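# Reorient a pinched wing screw inside the hand

## Task

The wing screw starts pinched by its shank between the thumb and index finger. Rotate it using only this hand (wrist camera, its bracket and the arm's final link count as the hand) until its orientation in the hand matches the two goal pictures. It must never touch anything else or leave the hand. To finish, keep it held firmly and still in the hand for a moment, palm pointing straight down, with no hand motor reporting "moving", then declare it done.

## Robot and tools

Robot: one six-joint arm carrying a right hand with five fingers and six hand motors: little, ring, middle, index, thumb_bend and thumb_turn. Cameras: cam_head_left, cam_head_right, cam_high, cam_low (672x504) and cam_wrist (616x616, fisheye on the hand).

Frames. Scene frame: origin on the table top under the arm base, +z up, +y to the left when looking along +x. Result poses (end_effector_position in m, end_effector_quat_wxyz, velocities in m/s and rad/s) are in this frame. Hand point: a spot 0.05 m in front of the palm where index pad and thumb tip meet in a pinch. Its own axes: +z along the straightened fingers, +y out of the palm, +x across the palm toward the little finger, away from the thumb. Straight fingers extend 0.06-0.07 m past it along +z. A bracket on the little-finger side of the wrist protrudes 0.03 m past the point along +y and 0.11 m across the palm; it can collide. "Palm facing straight down" means the hand point's +y axis points toward scene -z.

The row. Every motion uses one row of exactly 14 numbers, each in [-1, 1], in this order: dx, dy, dz, rx, ry, rz, little, ring, middle, index, thumb_bend, thumb_turn, force_limit, speed. The first six are an offset, not a pose: they are expressed in the hand point's own axes and measured from the hand point pose printed in the most recent result that shows it (before any such result, and for later calls within the same reply, from where the robot is when the action begins). 1.0 equals 0.6 m of translation or 180 degrees; rx, ry, rz form a single rotation vector. All zeros therefore means go back to that reference pose, not hold still. The next six are absolute hand motor targets: fingers +1 straight, -1 curled fully into the palm; thumb_bend +1 straight, -1 fully bent; thumb_turn +1 beside the palm, -1 across in front of it. A typical pinch is index -0.22, thumb_bend -0.75, thumb_turn -0.57. force_limit maps linearly from about 0 N (-1) to 10 N (+1) at the fingertip, 15 N for the two thumb motors; it only stops closing motion. speed maps from nearly zero (-1) to full (+1), where a full finger sweep lasts 0.6 s. Close slowly (speed -0.9 or lower) for a gentle grip. A motor only starts when its target changes by 0.01 or more; it then runs until the target or the force limit, then locks (holding at least 15 N). Resending identical numbers keeps the grip. To squeeze harder raise force_limit and send a target further closed than hand_measured; to loosen send a target more open than hand_measured.

Tools.
execute_actions: {"actions": [...], "pictures": bool}. An empty list just reports state. One action: {"rows": [[14 numbers], ...], "steps": n} with up to 15 rows and 15 steps of 1/30 s; each row is one step, the final row repeats to fill the steps. Each row is counted from the same reference pose, not from the previous row. A wait: {"steps": n} up to 300, counted from the previous result, including your thinking time.
move: {"target": [14 numbers], "speed": m/s 0.002-0.5 (default 0.25; turning up to twice that in rad/s), "stop_force": N 9-40 optional}. Drives the hand point in a straight path toward the offset pose (same reference rule); hand numbers are sent at the start. Path lasts 0.5-10 s. stop_force halts the path when the wrist sensor sees that much extra push along the direction to the target; unreliable on turning moves; omit it when pulling away from a contact. Result adds a "move:" line: done, off_target, moving, held, fault or contact, plus limits such as paced (pose clipped) or held (clearance check blocked steps), and the remaining distance.
wait: {"seconds": 0-10}, sends nothing new.
zoom_image: {"camera": name, "region": [x0, y0, x1, y1]} in pixels from the top-left corner, at most 504x504.
show_instructions: no arguments; shows the reference and goal images.
finished_scene: {"scene": number}; ends the scene irreversibly and reports success.

Result lines. hand_measured (positions on the target scale), hand_stopped_by (moving, target, force, stalled, fault), hand_load_n (fingertip loads, positive pushing open), hand_force_limit, hand_speed, all in motor order. Loads near 0 mean the grip is lost. Wrist force and torque are in the hand point axes, noisy (offset up to about 4 N, saturates near 50 N). "Hand target" shows where the controller is driving. "pose unreachable" and HELD mean the clearance check altered or blocked commands. MOTOR HOT warns from 70 °C; at 85 °C the arm brakes.

Behaviour. Each step the commanded pose is clipped to within 100 mm and 16 degrees of the measured pose, and the arm lags about 0.17 s; big moves may not complete in one call, so check the result pose. Thinking time lets the simulation run.

Avoid: letting the screw touch anything but the hand or fall; knocking items off the table; fast contacts or targets beyond a firm surface (the arm is stiff). Contact torque over a joint limit (142 N m for the first three joints, 26.6 N m for the wrists) or 150 N of external force triggers a 10 s fault stop. Finish only with a firm, still grip and palm down.

Each tool is called as name(argument=value, ...) on one line, values as JSON.

Reference images:

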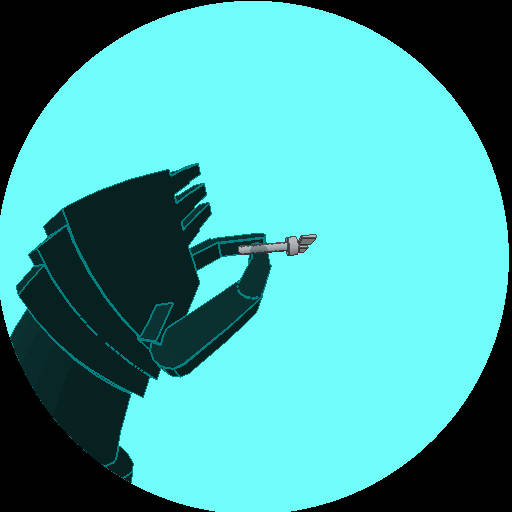

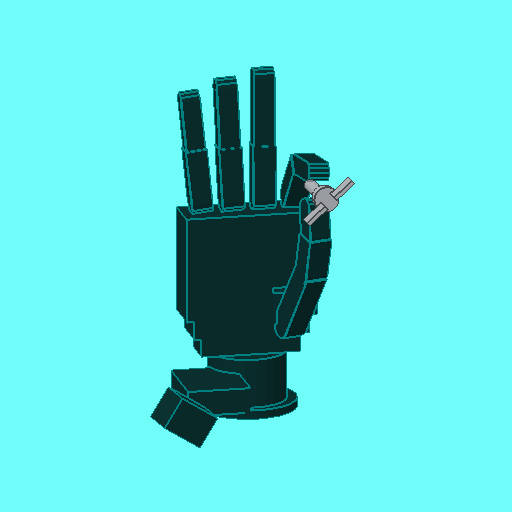

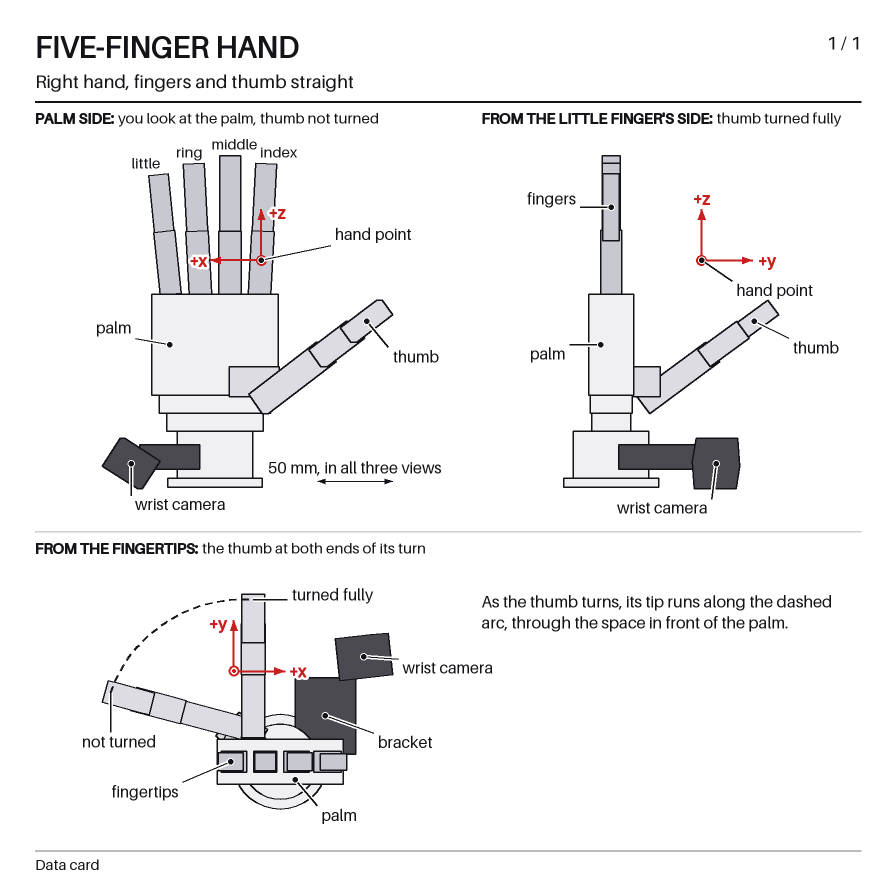

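## Session

execute_actions(actions=[])

Scene clock: 0.00 s of 4500.00 s.
end_effector_position=(+0.8011, -0.0768, +0.2725) hand_measured=(+1.000, +1.000, +1.000, -0.108, -0.750, -0.550) hand_load_n=(+0.0, +0.0, +0.0, +5.0, +0.5, +0.0) hand_stopped_by=(target, target, target, target, target, target) hand_force_limit=0.00 hand_speed=-0.80 end_effector_quat_wxyz=(+0.525, -0.549, +0.470, -0.450) end_effector_velocity=(+0.000, +0.000, +0.000) end_effector_angular_velocity=(+0.000, -0.001, +0.002)
Joint positions: [-0.529 -0.898  1.624 -3.817 -0.932 -0.031]
Joint velocities: [-0.    -0.    -0.001  0.     0.002  0.001]
Wrist force (N, on the end effector, along its own x y z axes, offset not removed): no reading
Wrist torque (N m, same axes, about the end effector's origin, offset not removed): no reading
Hand target: +0.801, -0.077, +0.272; +0.525, -0.549, +0.470, -0.450

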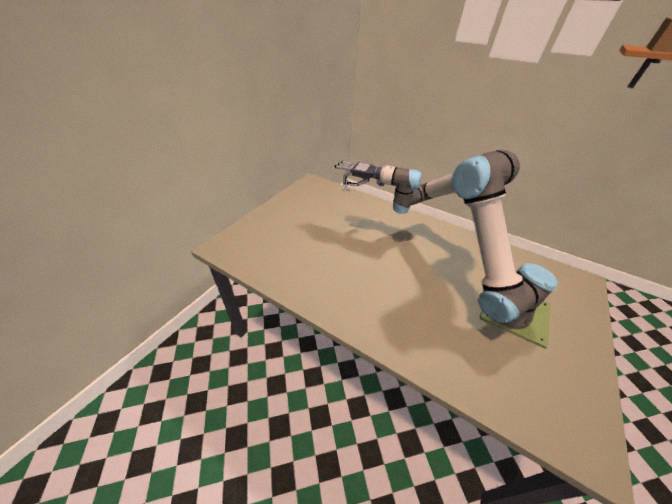

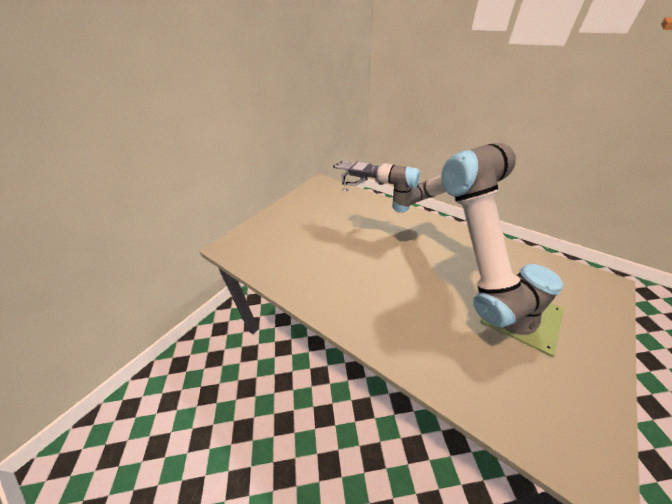

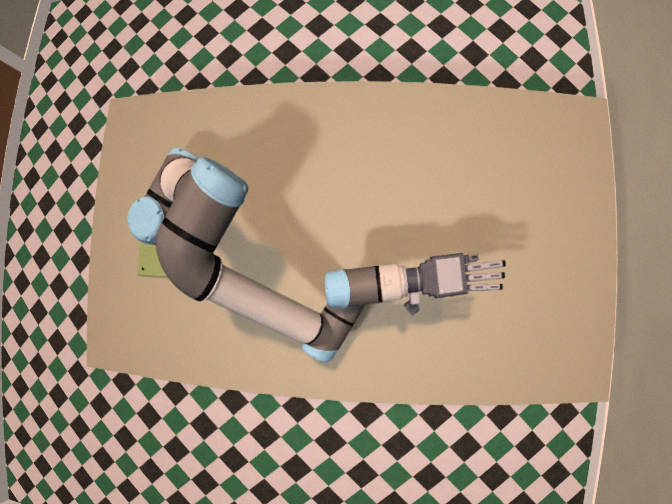

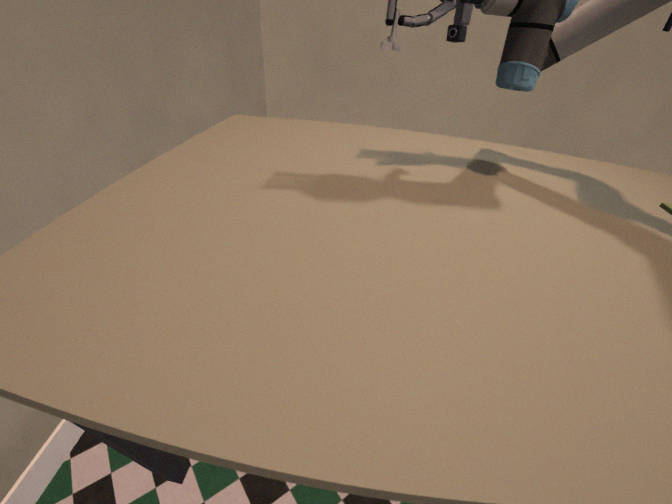

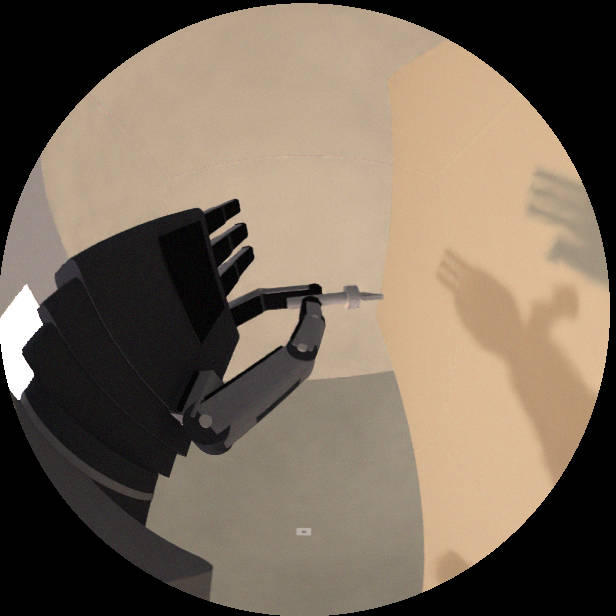

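zoom_image(camera="cam_wrist", region=[230, 230, 410, 370])

show_instructions()

zoom_image(camera="cam_low", region=[350, 0, 470, 70])

Region (230, 230, 410, 370) of cam_wrist's 616x616 image, scaled by 2.800, with more detail than that image has.

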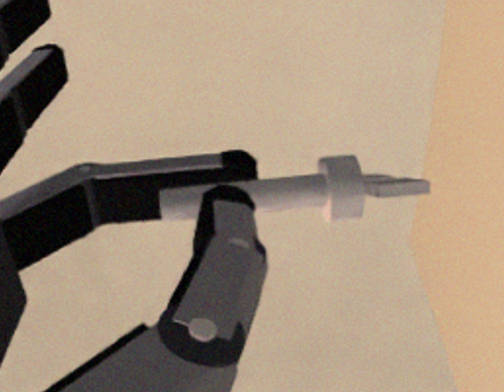

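Reference images for this scene: goal picture from the wrist camera place, goal picture looking into the palm, FIVE-FINGER HAND page 1.

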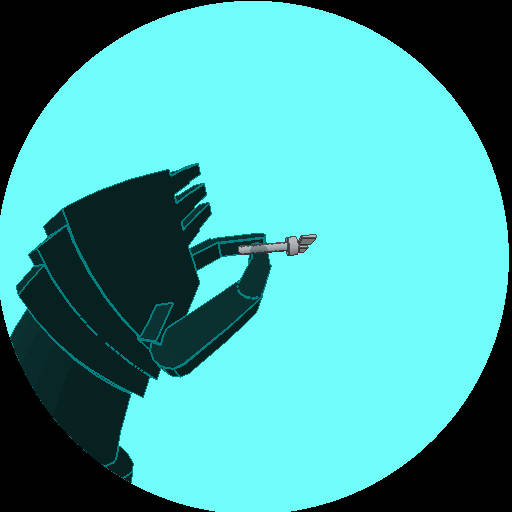

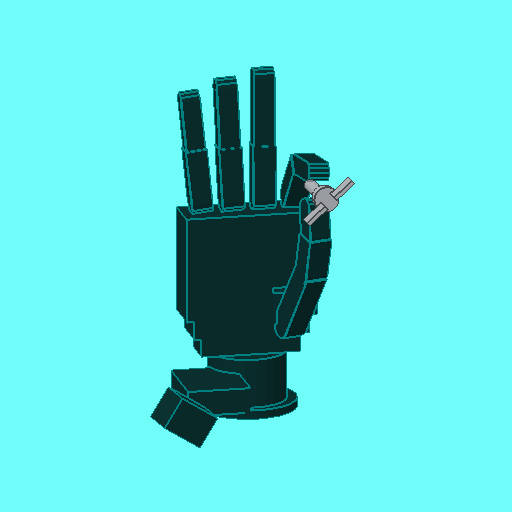

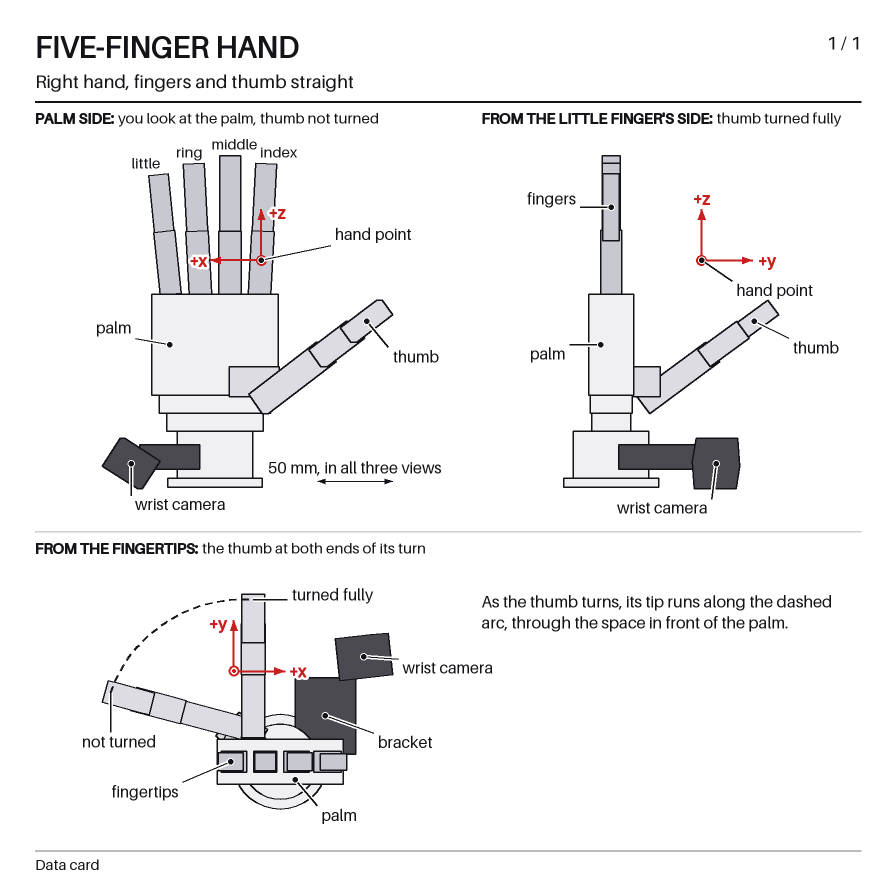

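Region (350, 0, 470, 70) of cam_low's 672x504 image, scaled by 4.200, with more detail than that image has; it fills the top 294 rows of this view, and the rest is white.

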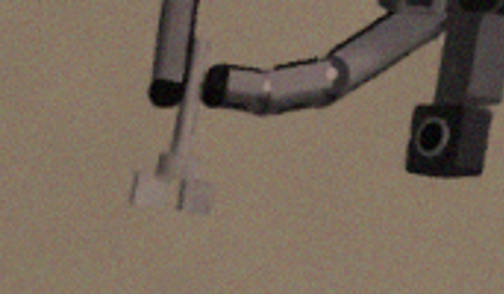

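execute_actions(actions=[{"rows":[[0,0,0,0.014,0,0,1,1,1,-0.13,-0.75,-0.6,0.1,-0.9]],"steps":15}])

zoom_image(camera="cam_wrist", region=[230, 230, 410, 370])

Scene clock: 2.20 s of 4500.00 s.
end_effector_position=(+0.8011, -0.0768, +0.2725) hand_measured=(+1.000, +1.000, +1.000, -0.112, -0.750, -0.600) hand_load_n=(+0.0, +0.0, +0.0, +6.0, +0.0, +0.0) hand_stopped_by=(target, target, target, force, target, moving) hand_force_limit=0.10 hand_speed=-0.90 end_effector_quat_wxyz=(+0.537, -0.537, +0.461, -0.460) end_effector_velocity=(+0.000, -0.001, +0.000) end_effector_angular_velocity=(+0.002, -0.011, -0.001)
Joint positions: [-0.532 -0.876  1.619 -3.887 -0.928  0.001]
Joint velocities: [-0.001  0.006 -0.003 -0.017 -0.     0.008]
Wrist force (N, on the end effector, along its own x y z axes, offset not removed): [-0.7 -2.1 -0.5]
Wrist torque (N m, same axes, about the end effector's origin, offset not removed): [-0.35 0.19 0.01]
Hand target: +0.801, -0.077, +0.272; +0.537, -0.537, +0.460, -0.460
Off the commanded pose: 0.000 m, 0 deg.
Steps of this call (steps 1 to 51: nothing new was sent; steps 52 to 66: all 15 steps of this action). Readings (end_effector_position | what the end effector reports):
52: (+0.8011, -0.0768, +0.2725) | hand_measured=(+1.000, +1.000, +1.000, -0.108, -0.750, -0.550) hand_load_n=(+0.0, +0.0, +0.0, +5.0, +0.5, +0.0) hand_stopped_by=(target, target, target, moving, target, moving) hand_force_limit=0.10 hand_speed=-0.90
53: (+0.8012, -0.0768, +0.2721) | hand_measured=(+1.000, +1.000, +1.000, -0.108, -0.750, -0.550) hand_load_n=(+0.0, +0.0, +0.0, +5.0, +0.5, +0.0) hand_stopped_by=(target, target, target, moving, target, moving) hand_force_limit=0.10 hand_speed=-0.90
55: (+0.8012, -0.0768, +0.2719) | hand_measured=(+1.000, +1.000, +1.000, -0.114, -0.750, -0.554) hand_load_n=(+0.0, +0.0, +0.0, +6.5, +0.5, +0.0) hand_stopped_by=(target, target, target, force, target, moving) hand_force_limit=0.10 hand_speed=-0.90
59: (+0.8011, -0.0767, +0.2723) | hand_measured=(+1.000, +1.000, +1.000, -0.112, -0.750, -0.574) hand_load_n=(+0.0, +0.0, +0.0, +6.0, +0.5, +0.0) hand_stopped_by=(target, target, target, force, target, moving) hand_force_limit=0.10 hand_speed=-0.90
66: the state above
camera_calibration (this result's frames):
cam_wrist: T_world_to_cam=[[0.0507637, 0.083151, -0.995243, 0.244248], [-0.695767, 0.71785, 0.0244868, 0.599928], [0.716472, 0.691214, 0.0942944, -0.415134], [0, 0, 0, 1]] pos_world=[0.702442, -0.164021, 0.267541]

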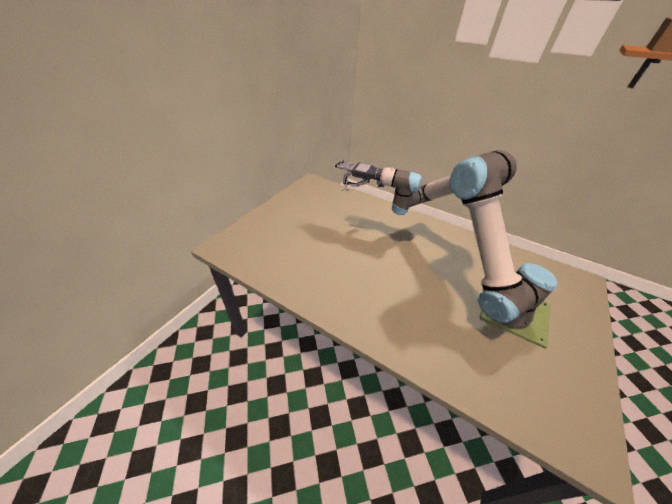

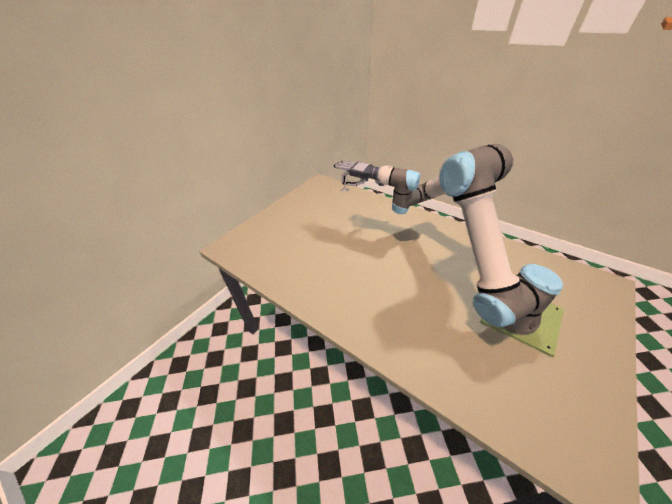

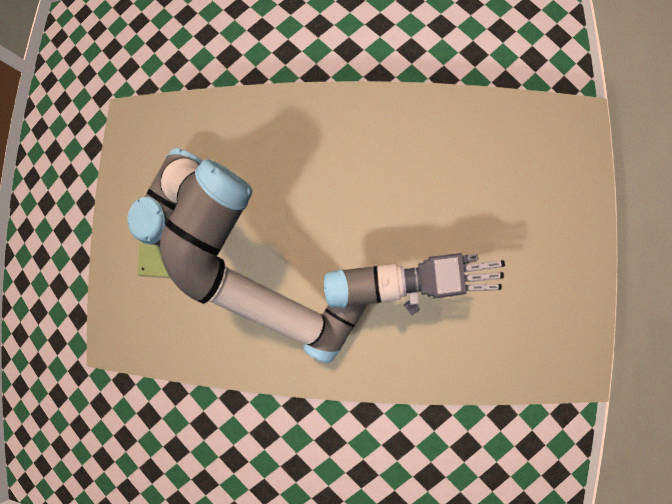

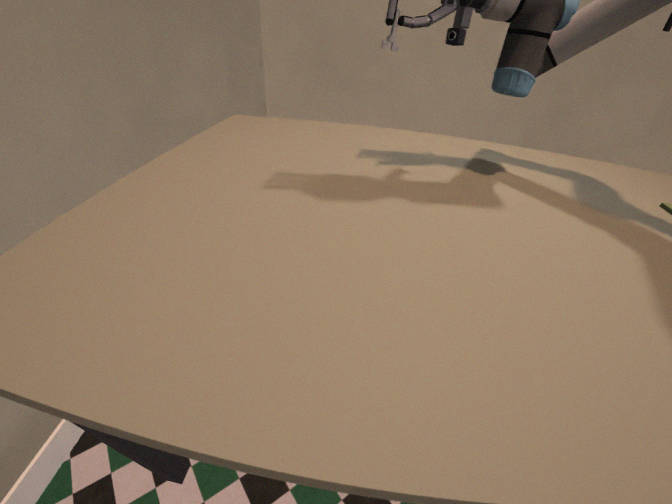

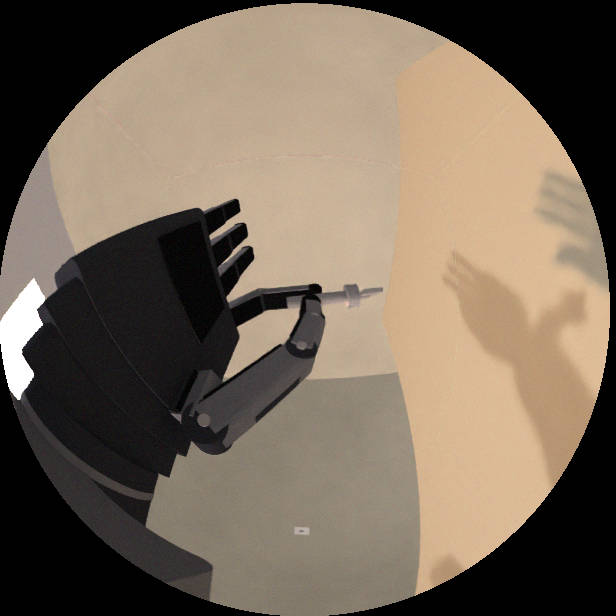

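Region (230, 230, 410, 370) of cam_wrist's 616x616 image, scaled by 2.800, with more detail than that image has.

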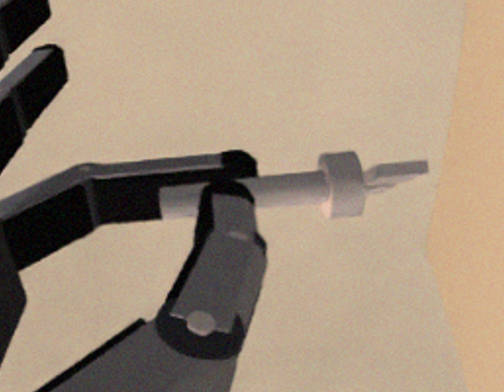

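execute_actions(actions=[{"rows":[[0,0,0,0,0,0,1,1,1,-0.145,-0.75,-0.635,0.3,-0.9]],"steps":15}])

zoom_image(camera="cam_wrist", region=[230, 230, 410, 370])

Scene clock: 3.07 s of 4500.00 s.
end_effector_position=(+0.8011, -0.0768, +0.2725) hand_measured=(+1.000, +1.000, +1.000, -0.116, -0.750, -0.634) hand_load_n=(+0.0, +0.0, +0.0, +7.0, +0.0, +0.0) hand_stopped_by=(target, target, target, force, target, target) hand_force_limit=0.30 hand_speed=-0.90 end_effector_quat_wxyz=(+0.537, -0.537, +0.461, -0.460) end_effector_velocity=(-0.000, +0.000, -0.001) end_effector_angular_velocity=(+0.002, +0.002, +0.001)
Joint positions: [-0.532 -0.876  1.619 -3.887 -0.928  0.001]
Joint velocities: [ 0.    -0.     0.002  0.     0.     0.001]
Wrist force (N, on the end effector, along its own x y z axes, offset not removed): [-1.1 0.4 0.9]
Wrist torque (N m, same axes, about the end effector's origin, offset not removed): [-0.12 0.16 -0.02]
Hand target: +0.801, -0.077, +0.272; +0.537, -0.537, +0.461, -0.460
Off the commanded pose: 0.000 m, 0 deg.
Steps of this call (steps 1 to 11: nothing new was sent; steps 12 to 26: all 15 steps of this action). Readings (end_effector_position | what the end effector reports):
12: (+0.8011, -0.0768, +0.2725) | hand_measured=(+1.000, +1.000, +1.000, -0.112, -0.750, -0.600) hand_load_n=(+0.0, +0.0, +0.0, +6.0, +0.0, +0.0) hand_stopped_by=(target, target, target, moving, target, moving) hand_force_limit=0.30 hand_speed=-0.90
13: (+0.8011, -0.0768, +0.2725) | hand_measured=(+1.000, +1.000, +1.000, -0.112, -0.750, -0.600) hand_load_n=(+0.0, +0.0, +0.0, +6.0, +0.0, +0.0) hand_stopped_by=(target, target, target, moving, target, moving) hand_force_limit=0.30 hand_speed=-0.90
15: (+0.8012, -0.0768, +0.2724) | hand_measured=(+1.000, +1.000, +1.000, -0.116, -0.750, -0.604) hand_load_n=(+0.0, +0.0, +0.0, +7.5, +0.0, +0.0) hand_stopped_by=(target, target, target, force, target, moving) hand_force_limit=0.30 hand_speed=-0.90
19: (+0.8012, -0.0768, +0.2724) | hand_measured=(+1.000, +1.000, +1.000, -0.116, -0.750, -0.624) hand_load_n=(+0.0, +0.0, +0.0, +7.0, +0.0, +0.0) hand_stopped_by=(target, target, target, force, target, moving) hand_force_limit=0.30 hand_speed=-0.90
26: the state above
camera_calibration (this result's frames):
cam_wrist: T_world_to_cam=[[0.0508946, 0.083102, -0.995241, 0.24419], [-0.695729, 0.717891, 0.0243653, 0.599998], [0.716499, 0.691178, 0.0943532, -0.415145], [0, 0, 0, 1]] pos_world=[0.702459, -0.164086, 0.267579]

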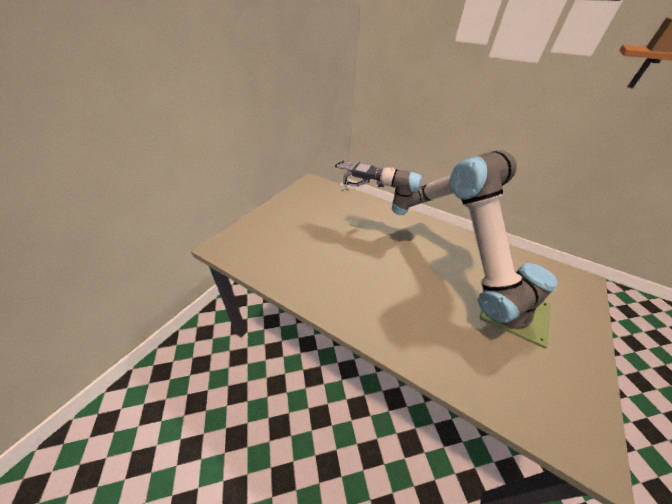

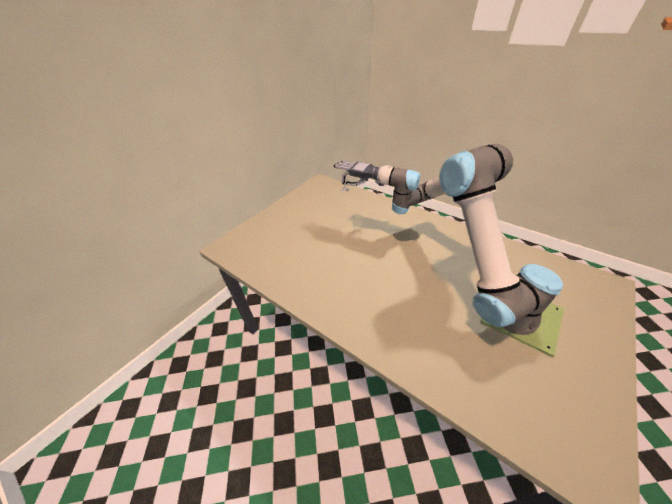

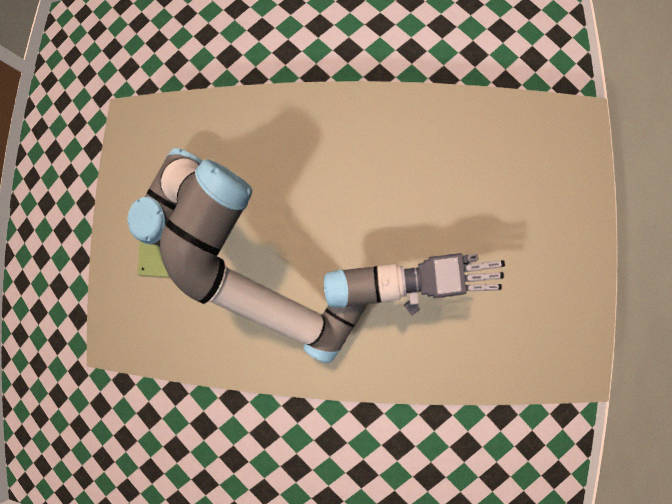

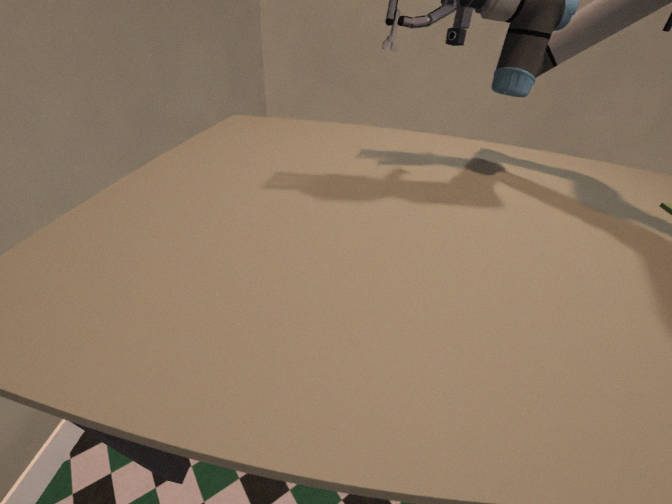

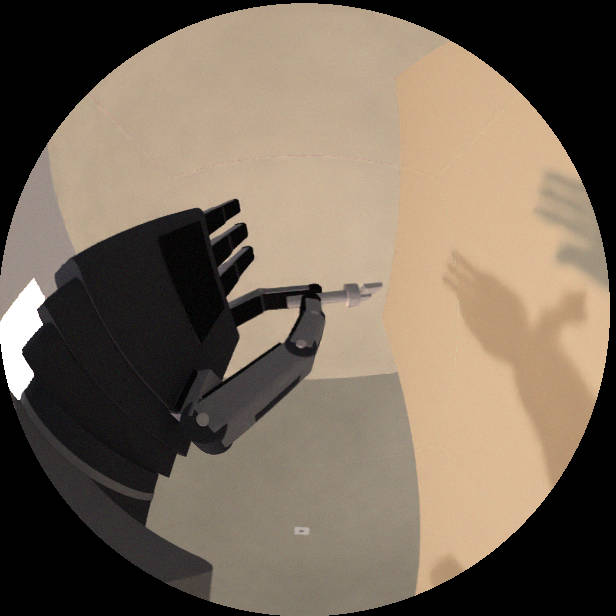

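Region (230, 230, 410, 370) of cam_wrist's 616x616 image, scaled by 2.800, with more detail than that image has.

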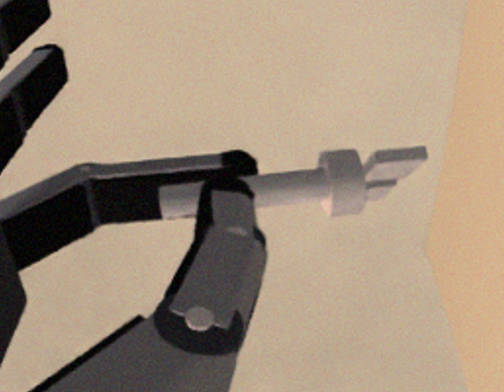

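execute_actions(actions=[{"rows":[[0,0,0,0,0,0,1,1,1,-0.16,-0.75,-0.652,0.5,-0.9]],"steps":12}])

wait(seconds=1)

zoom_image(camera="cam_wrist", region=[130, 130, 510, 470])

Scene clock: 3.83 s of 4500.00 s.
end_effector_position=(+0.8011, -0.0768, +0.2725) hand_measured=(+1.000, +1.000, +1.000, -0.118, -0.750, -0.652) hand_load_n=(+0.0, +0.0, +0.0, +8.0, +0.0, +0.0) hand_stopped_by=(target, target, target, force, target, target) hand_force_limit=0.50 hand_speed=-0.90 end_effector_quat_wxyz=(+0.537, -0.537, +0.461, -0.460) end_effector_velocity=(-0.000, +0.000, -0.000) end_effector_angular_velocity=(-0.000, +0.001, +0.001)
Joint positions: [-0.532 -0.876  1.619 -3.887 -0.928  0.001]
Joint velocities: [ 0.    -0.     0.001  0.     0.    -0.001]
Wrist force (N, on the end effector, along its own x y z axes, offset not removed): [0.2 -1.8 0.9]
Wrist torque (N m, same axes, about the end effector's origin, offset not removed): [-0.36 -0.04 0.13]
Hand target: +0.801, -0.077, +0.272; +0.537, -0.537, +0.461, -0.460
Off the commanded pose: 0.000 m, 0 deg.
Steps of this call (steps 1 to 11: nothing new was sent; steps 12 to 23: all 12 steps of this action). Readings (end_effector_position | what the end effector reports):
12: (+0.8011, -0.0768, +0.2725) | hand_measured=(+1.000, +1.000, +1.000, -0.116, -0.750, -0.634) hand_load_n=(+0.0, +0.0, +0.0, +7.0, +0.0, +0.0) hand_stopped_by=(target, target, target, moving, target, moving) hand_force_limit=0.50 hand_speed=-0.90
13: (+0.8011, -0.0768, +0.2725) | hand_measured=(+1.000, +1.000, +1.000, -0.116, -0.750, -0.634) hand_load_n=(+0.0, +0.0, +0.0, +7.0, +0.0, +0.0) hand_stopped_by=(target, target, target, moving, target, moving) hand_force_limit=0.50 hand_speed=-0.90
15: (+0.8011, -0.0768, +0.2725) | hand_measured=(+1.000, +1.000, +1.000, -0.120, -0.750, -0.638) hand_load_n=(+0.0, +0.0, +0.0, +8.5, +0.0, +0.0) hand_stopped_by=(target, target, target, force, target, moving) hand_force_limit=0.50 hand_speed=-0.90
19: (+0.8011, -0.0768, +0.2725) | hand_measured=(+1.000, +1.000, +1.000, -0.118, -0.750, -0.652) hand_load_n=(+0.0, +0.0, +0.0, +8.0, +0.0, +0.0) hand_stopped_by=(target, target, target, force, target, moving) hand_force_limit=0.50 hand_speed=-0.90
23: the state above
camera_calibration (this result's frames):
cam_wrist: T_world_to_cam=[[0.0507729, 0.0831466, -0.995243, 0.244247], [-0.695726, 0.71789, 0.0244826, 0.599936], [0.716511, 0.691173, 0.0942966, -0.415125], [0, 0, 0, 1]] pos_world=[0.702431, -0.164073, 0.267542]

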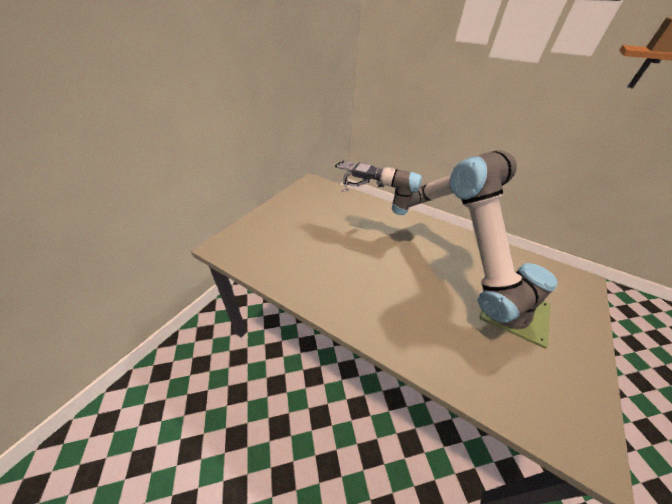

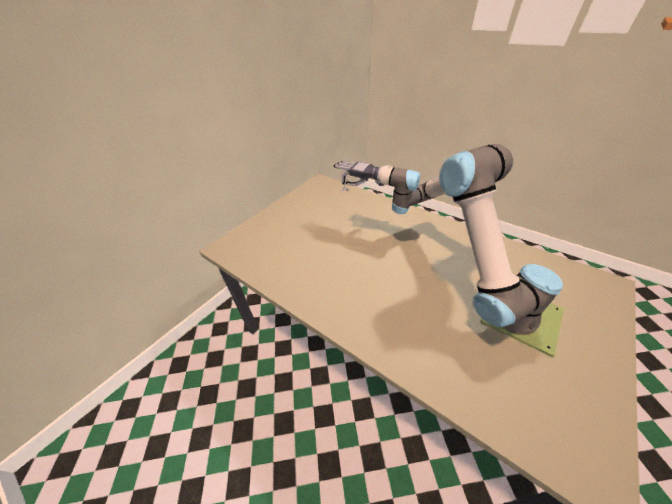

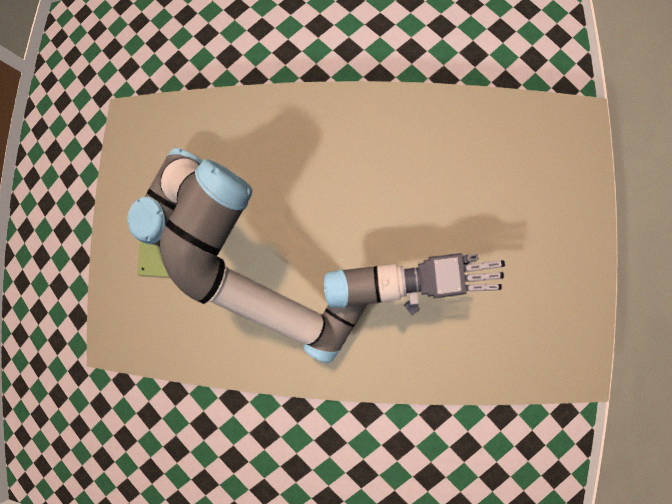

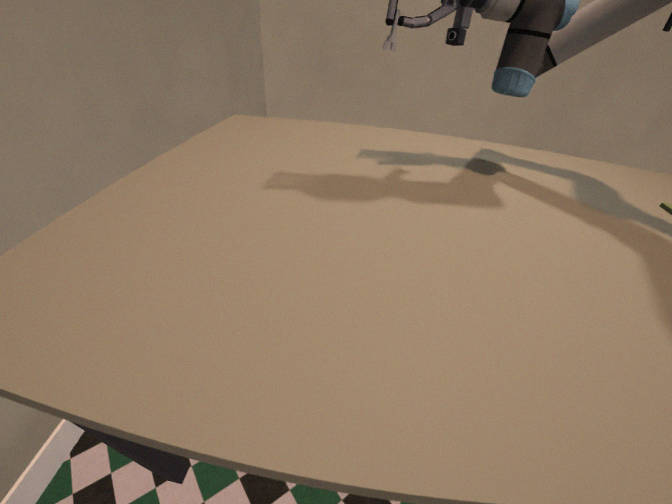

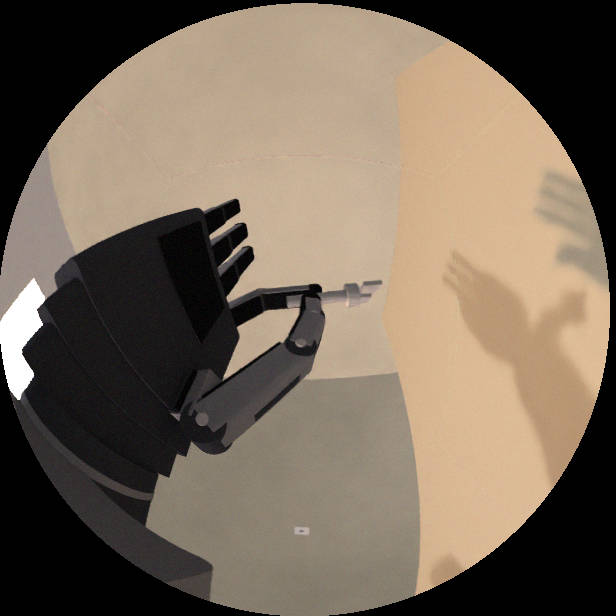

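Scene clock: 4.83 s of 4500.00 s.
end_effector_position=(+0.8011, -0.0768, +0.2725) hand_measured=(+1.000, +1.000, +1.000, -0.118, -0.750, -0.652) hand_load_n=(+0.0, +0.0, +0.0, +8.0, +0.0, +0.0) hand_stopped_by=(target, target, target, force, target, target) hand_force_limit=0.50 hand_speed=-0.90 end_effector_quat_wxyz=(+0.537, -0.537, +0.461, -0.460) end_effector_velocity=(-0.000, -0.000, -0.000) end_effector_angular_velocity=(-0.001, +0.000, +0.000)
Joint positions: [-0.532 -0.876  1.619 -3.887 -0.928  0.001]
Joint velocities: [-0.001  0.     0.    -0.     0.001 -0.001]
Wrist force (N, on the end effector, along its own x y z axes, offset not removed): [0.9 -0.3 0.9]
Wrist torque (N m, same axes, about the end effector's origin, offset not removed): [-0.15 -0.24 0.17]
Hand target: +0.801, -0.077, +0.272; +0.537, -0.537, +0.461, -0.460
Off the commanded pose: 0.000 m, 0 deg.
Steps of this call (steps 1 to 30: nothing new was sent). Readings (end_effector_position | what the end effector reports):
1: (+0.8011, -0.0768, +0.2725) | hand_measured=(+1.000, +1.000, +1.000, -0.118, -0.750, -0.652) hand_load_n=(+0.0, +0.0, +0.0, +8.0, +0.0, +0.0) hand_stopped_by=(target, target, target, force, target, target) hand_force_limit=0.50 hand_speed=-0.90
2: (+0.8011, -0.0768, +0.2725) | hand_measured=(+1.000, +1.000, +1.000, -0.118, -0.750, -0.652) hand_load_n=(+0.0, +0.0, +0.0, +8.0, +0.0, +0.0) hand_stopped_by=(target, target, target, force, target, target) hand_force_limit=0.50 hand_speed=-0.90
4: (+0.8011, -0.0768, +0.2725) | hand_measured=(+1.000, +1.000, +1.000, -0.118, -0.750, -0.652) hand_load_n=(+0.0, +0.0, +0.0, +8.0, +0.0, +0.0) hand_stopped_by=(target, target, target, force, target, target) hand_force_limit=0.50 hand_speed=-0.90
8: (+0.8011, -0.0768, +0.2725) | hand_measured=(+1.000, +1.000, +1.000, -0.118, -0.750, -0.652) hand_load_n=(+0.0, +0.0, +0.0, +8.0, +0.0, +0.0) hand_stopped_by=(target, target, target, force, target, target) hand_force_limit=0.50 hand_speed=-0.90
30: the state above
camera_calibration (this result's frames):
cam_wrist: T_world_to_cam=[[0.0509266, 0.0830648, -0.995242, 0.244186], [-0.69573, 0.717892, 0.0243161, 0.600009], [0.716496, 0.691181, 0.0943504, -0.415142], [0, 0, 0, 1]] pos_world=[0.702457, -0.164086, 0.267603]

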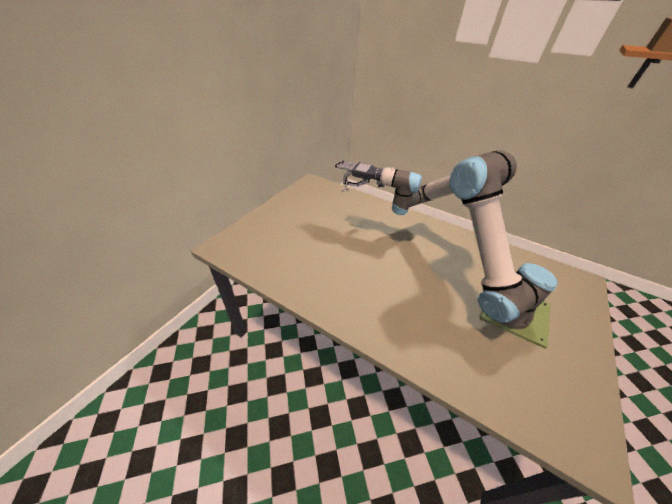

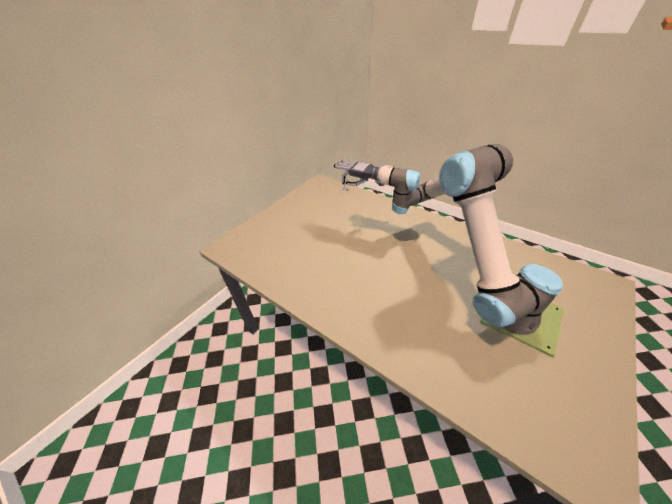

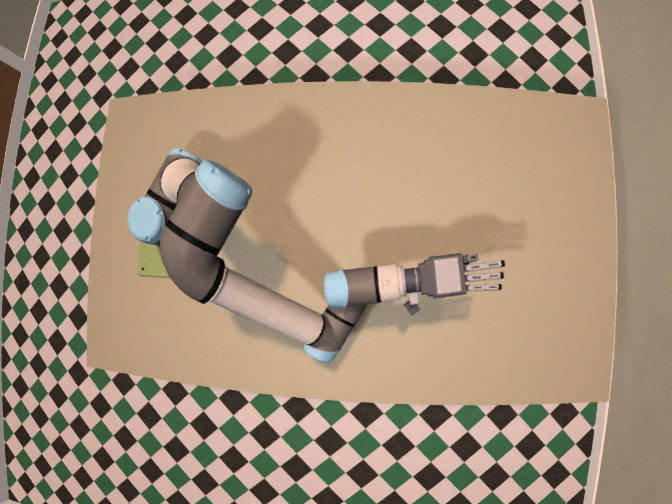

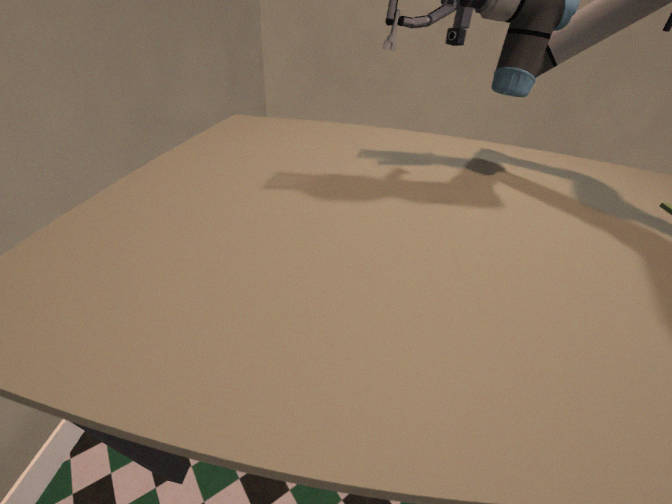

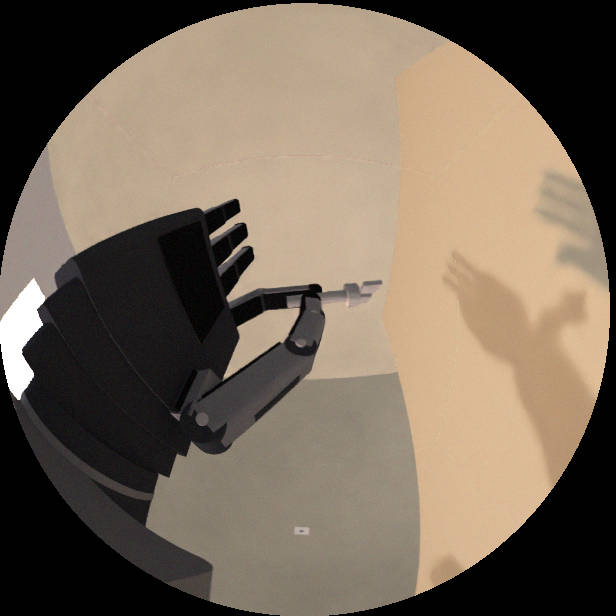

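Region (130, 130, 510, 470) of cam_wrist's 616x616 image, scaled by 1.326, with more detail than that image has; it fills the top 451 rows of this view, and the rest is white.

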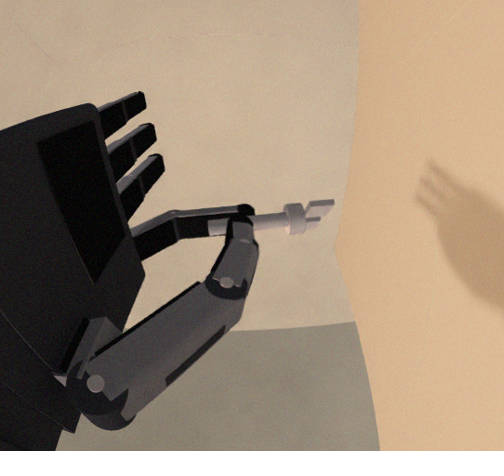

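The screw now matches the goal pictures.

finished_scene(scene=1)

The scene is finished: the task was done.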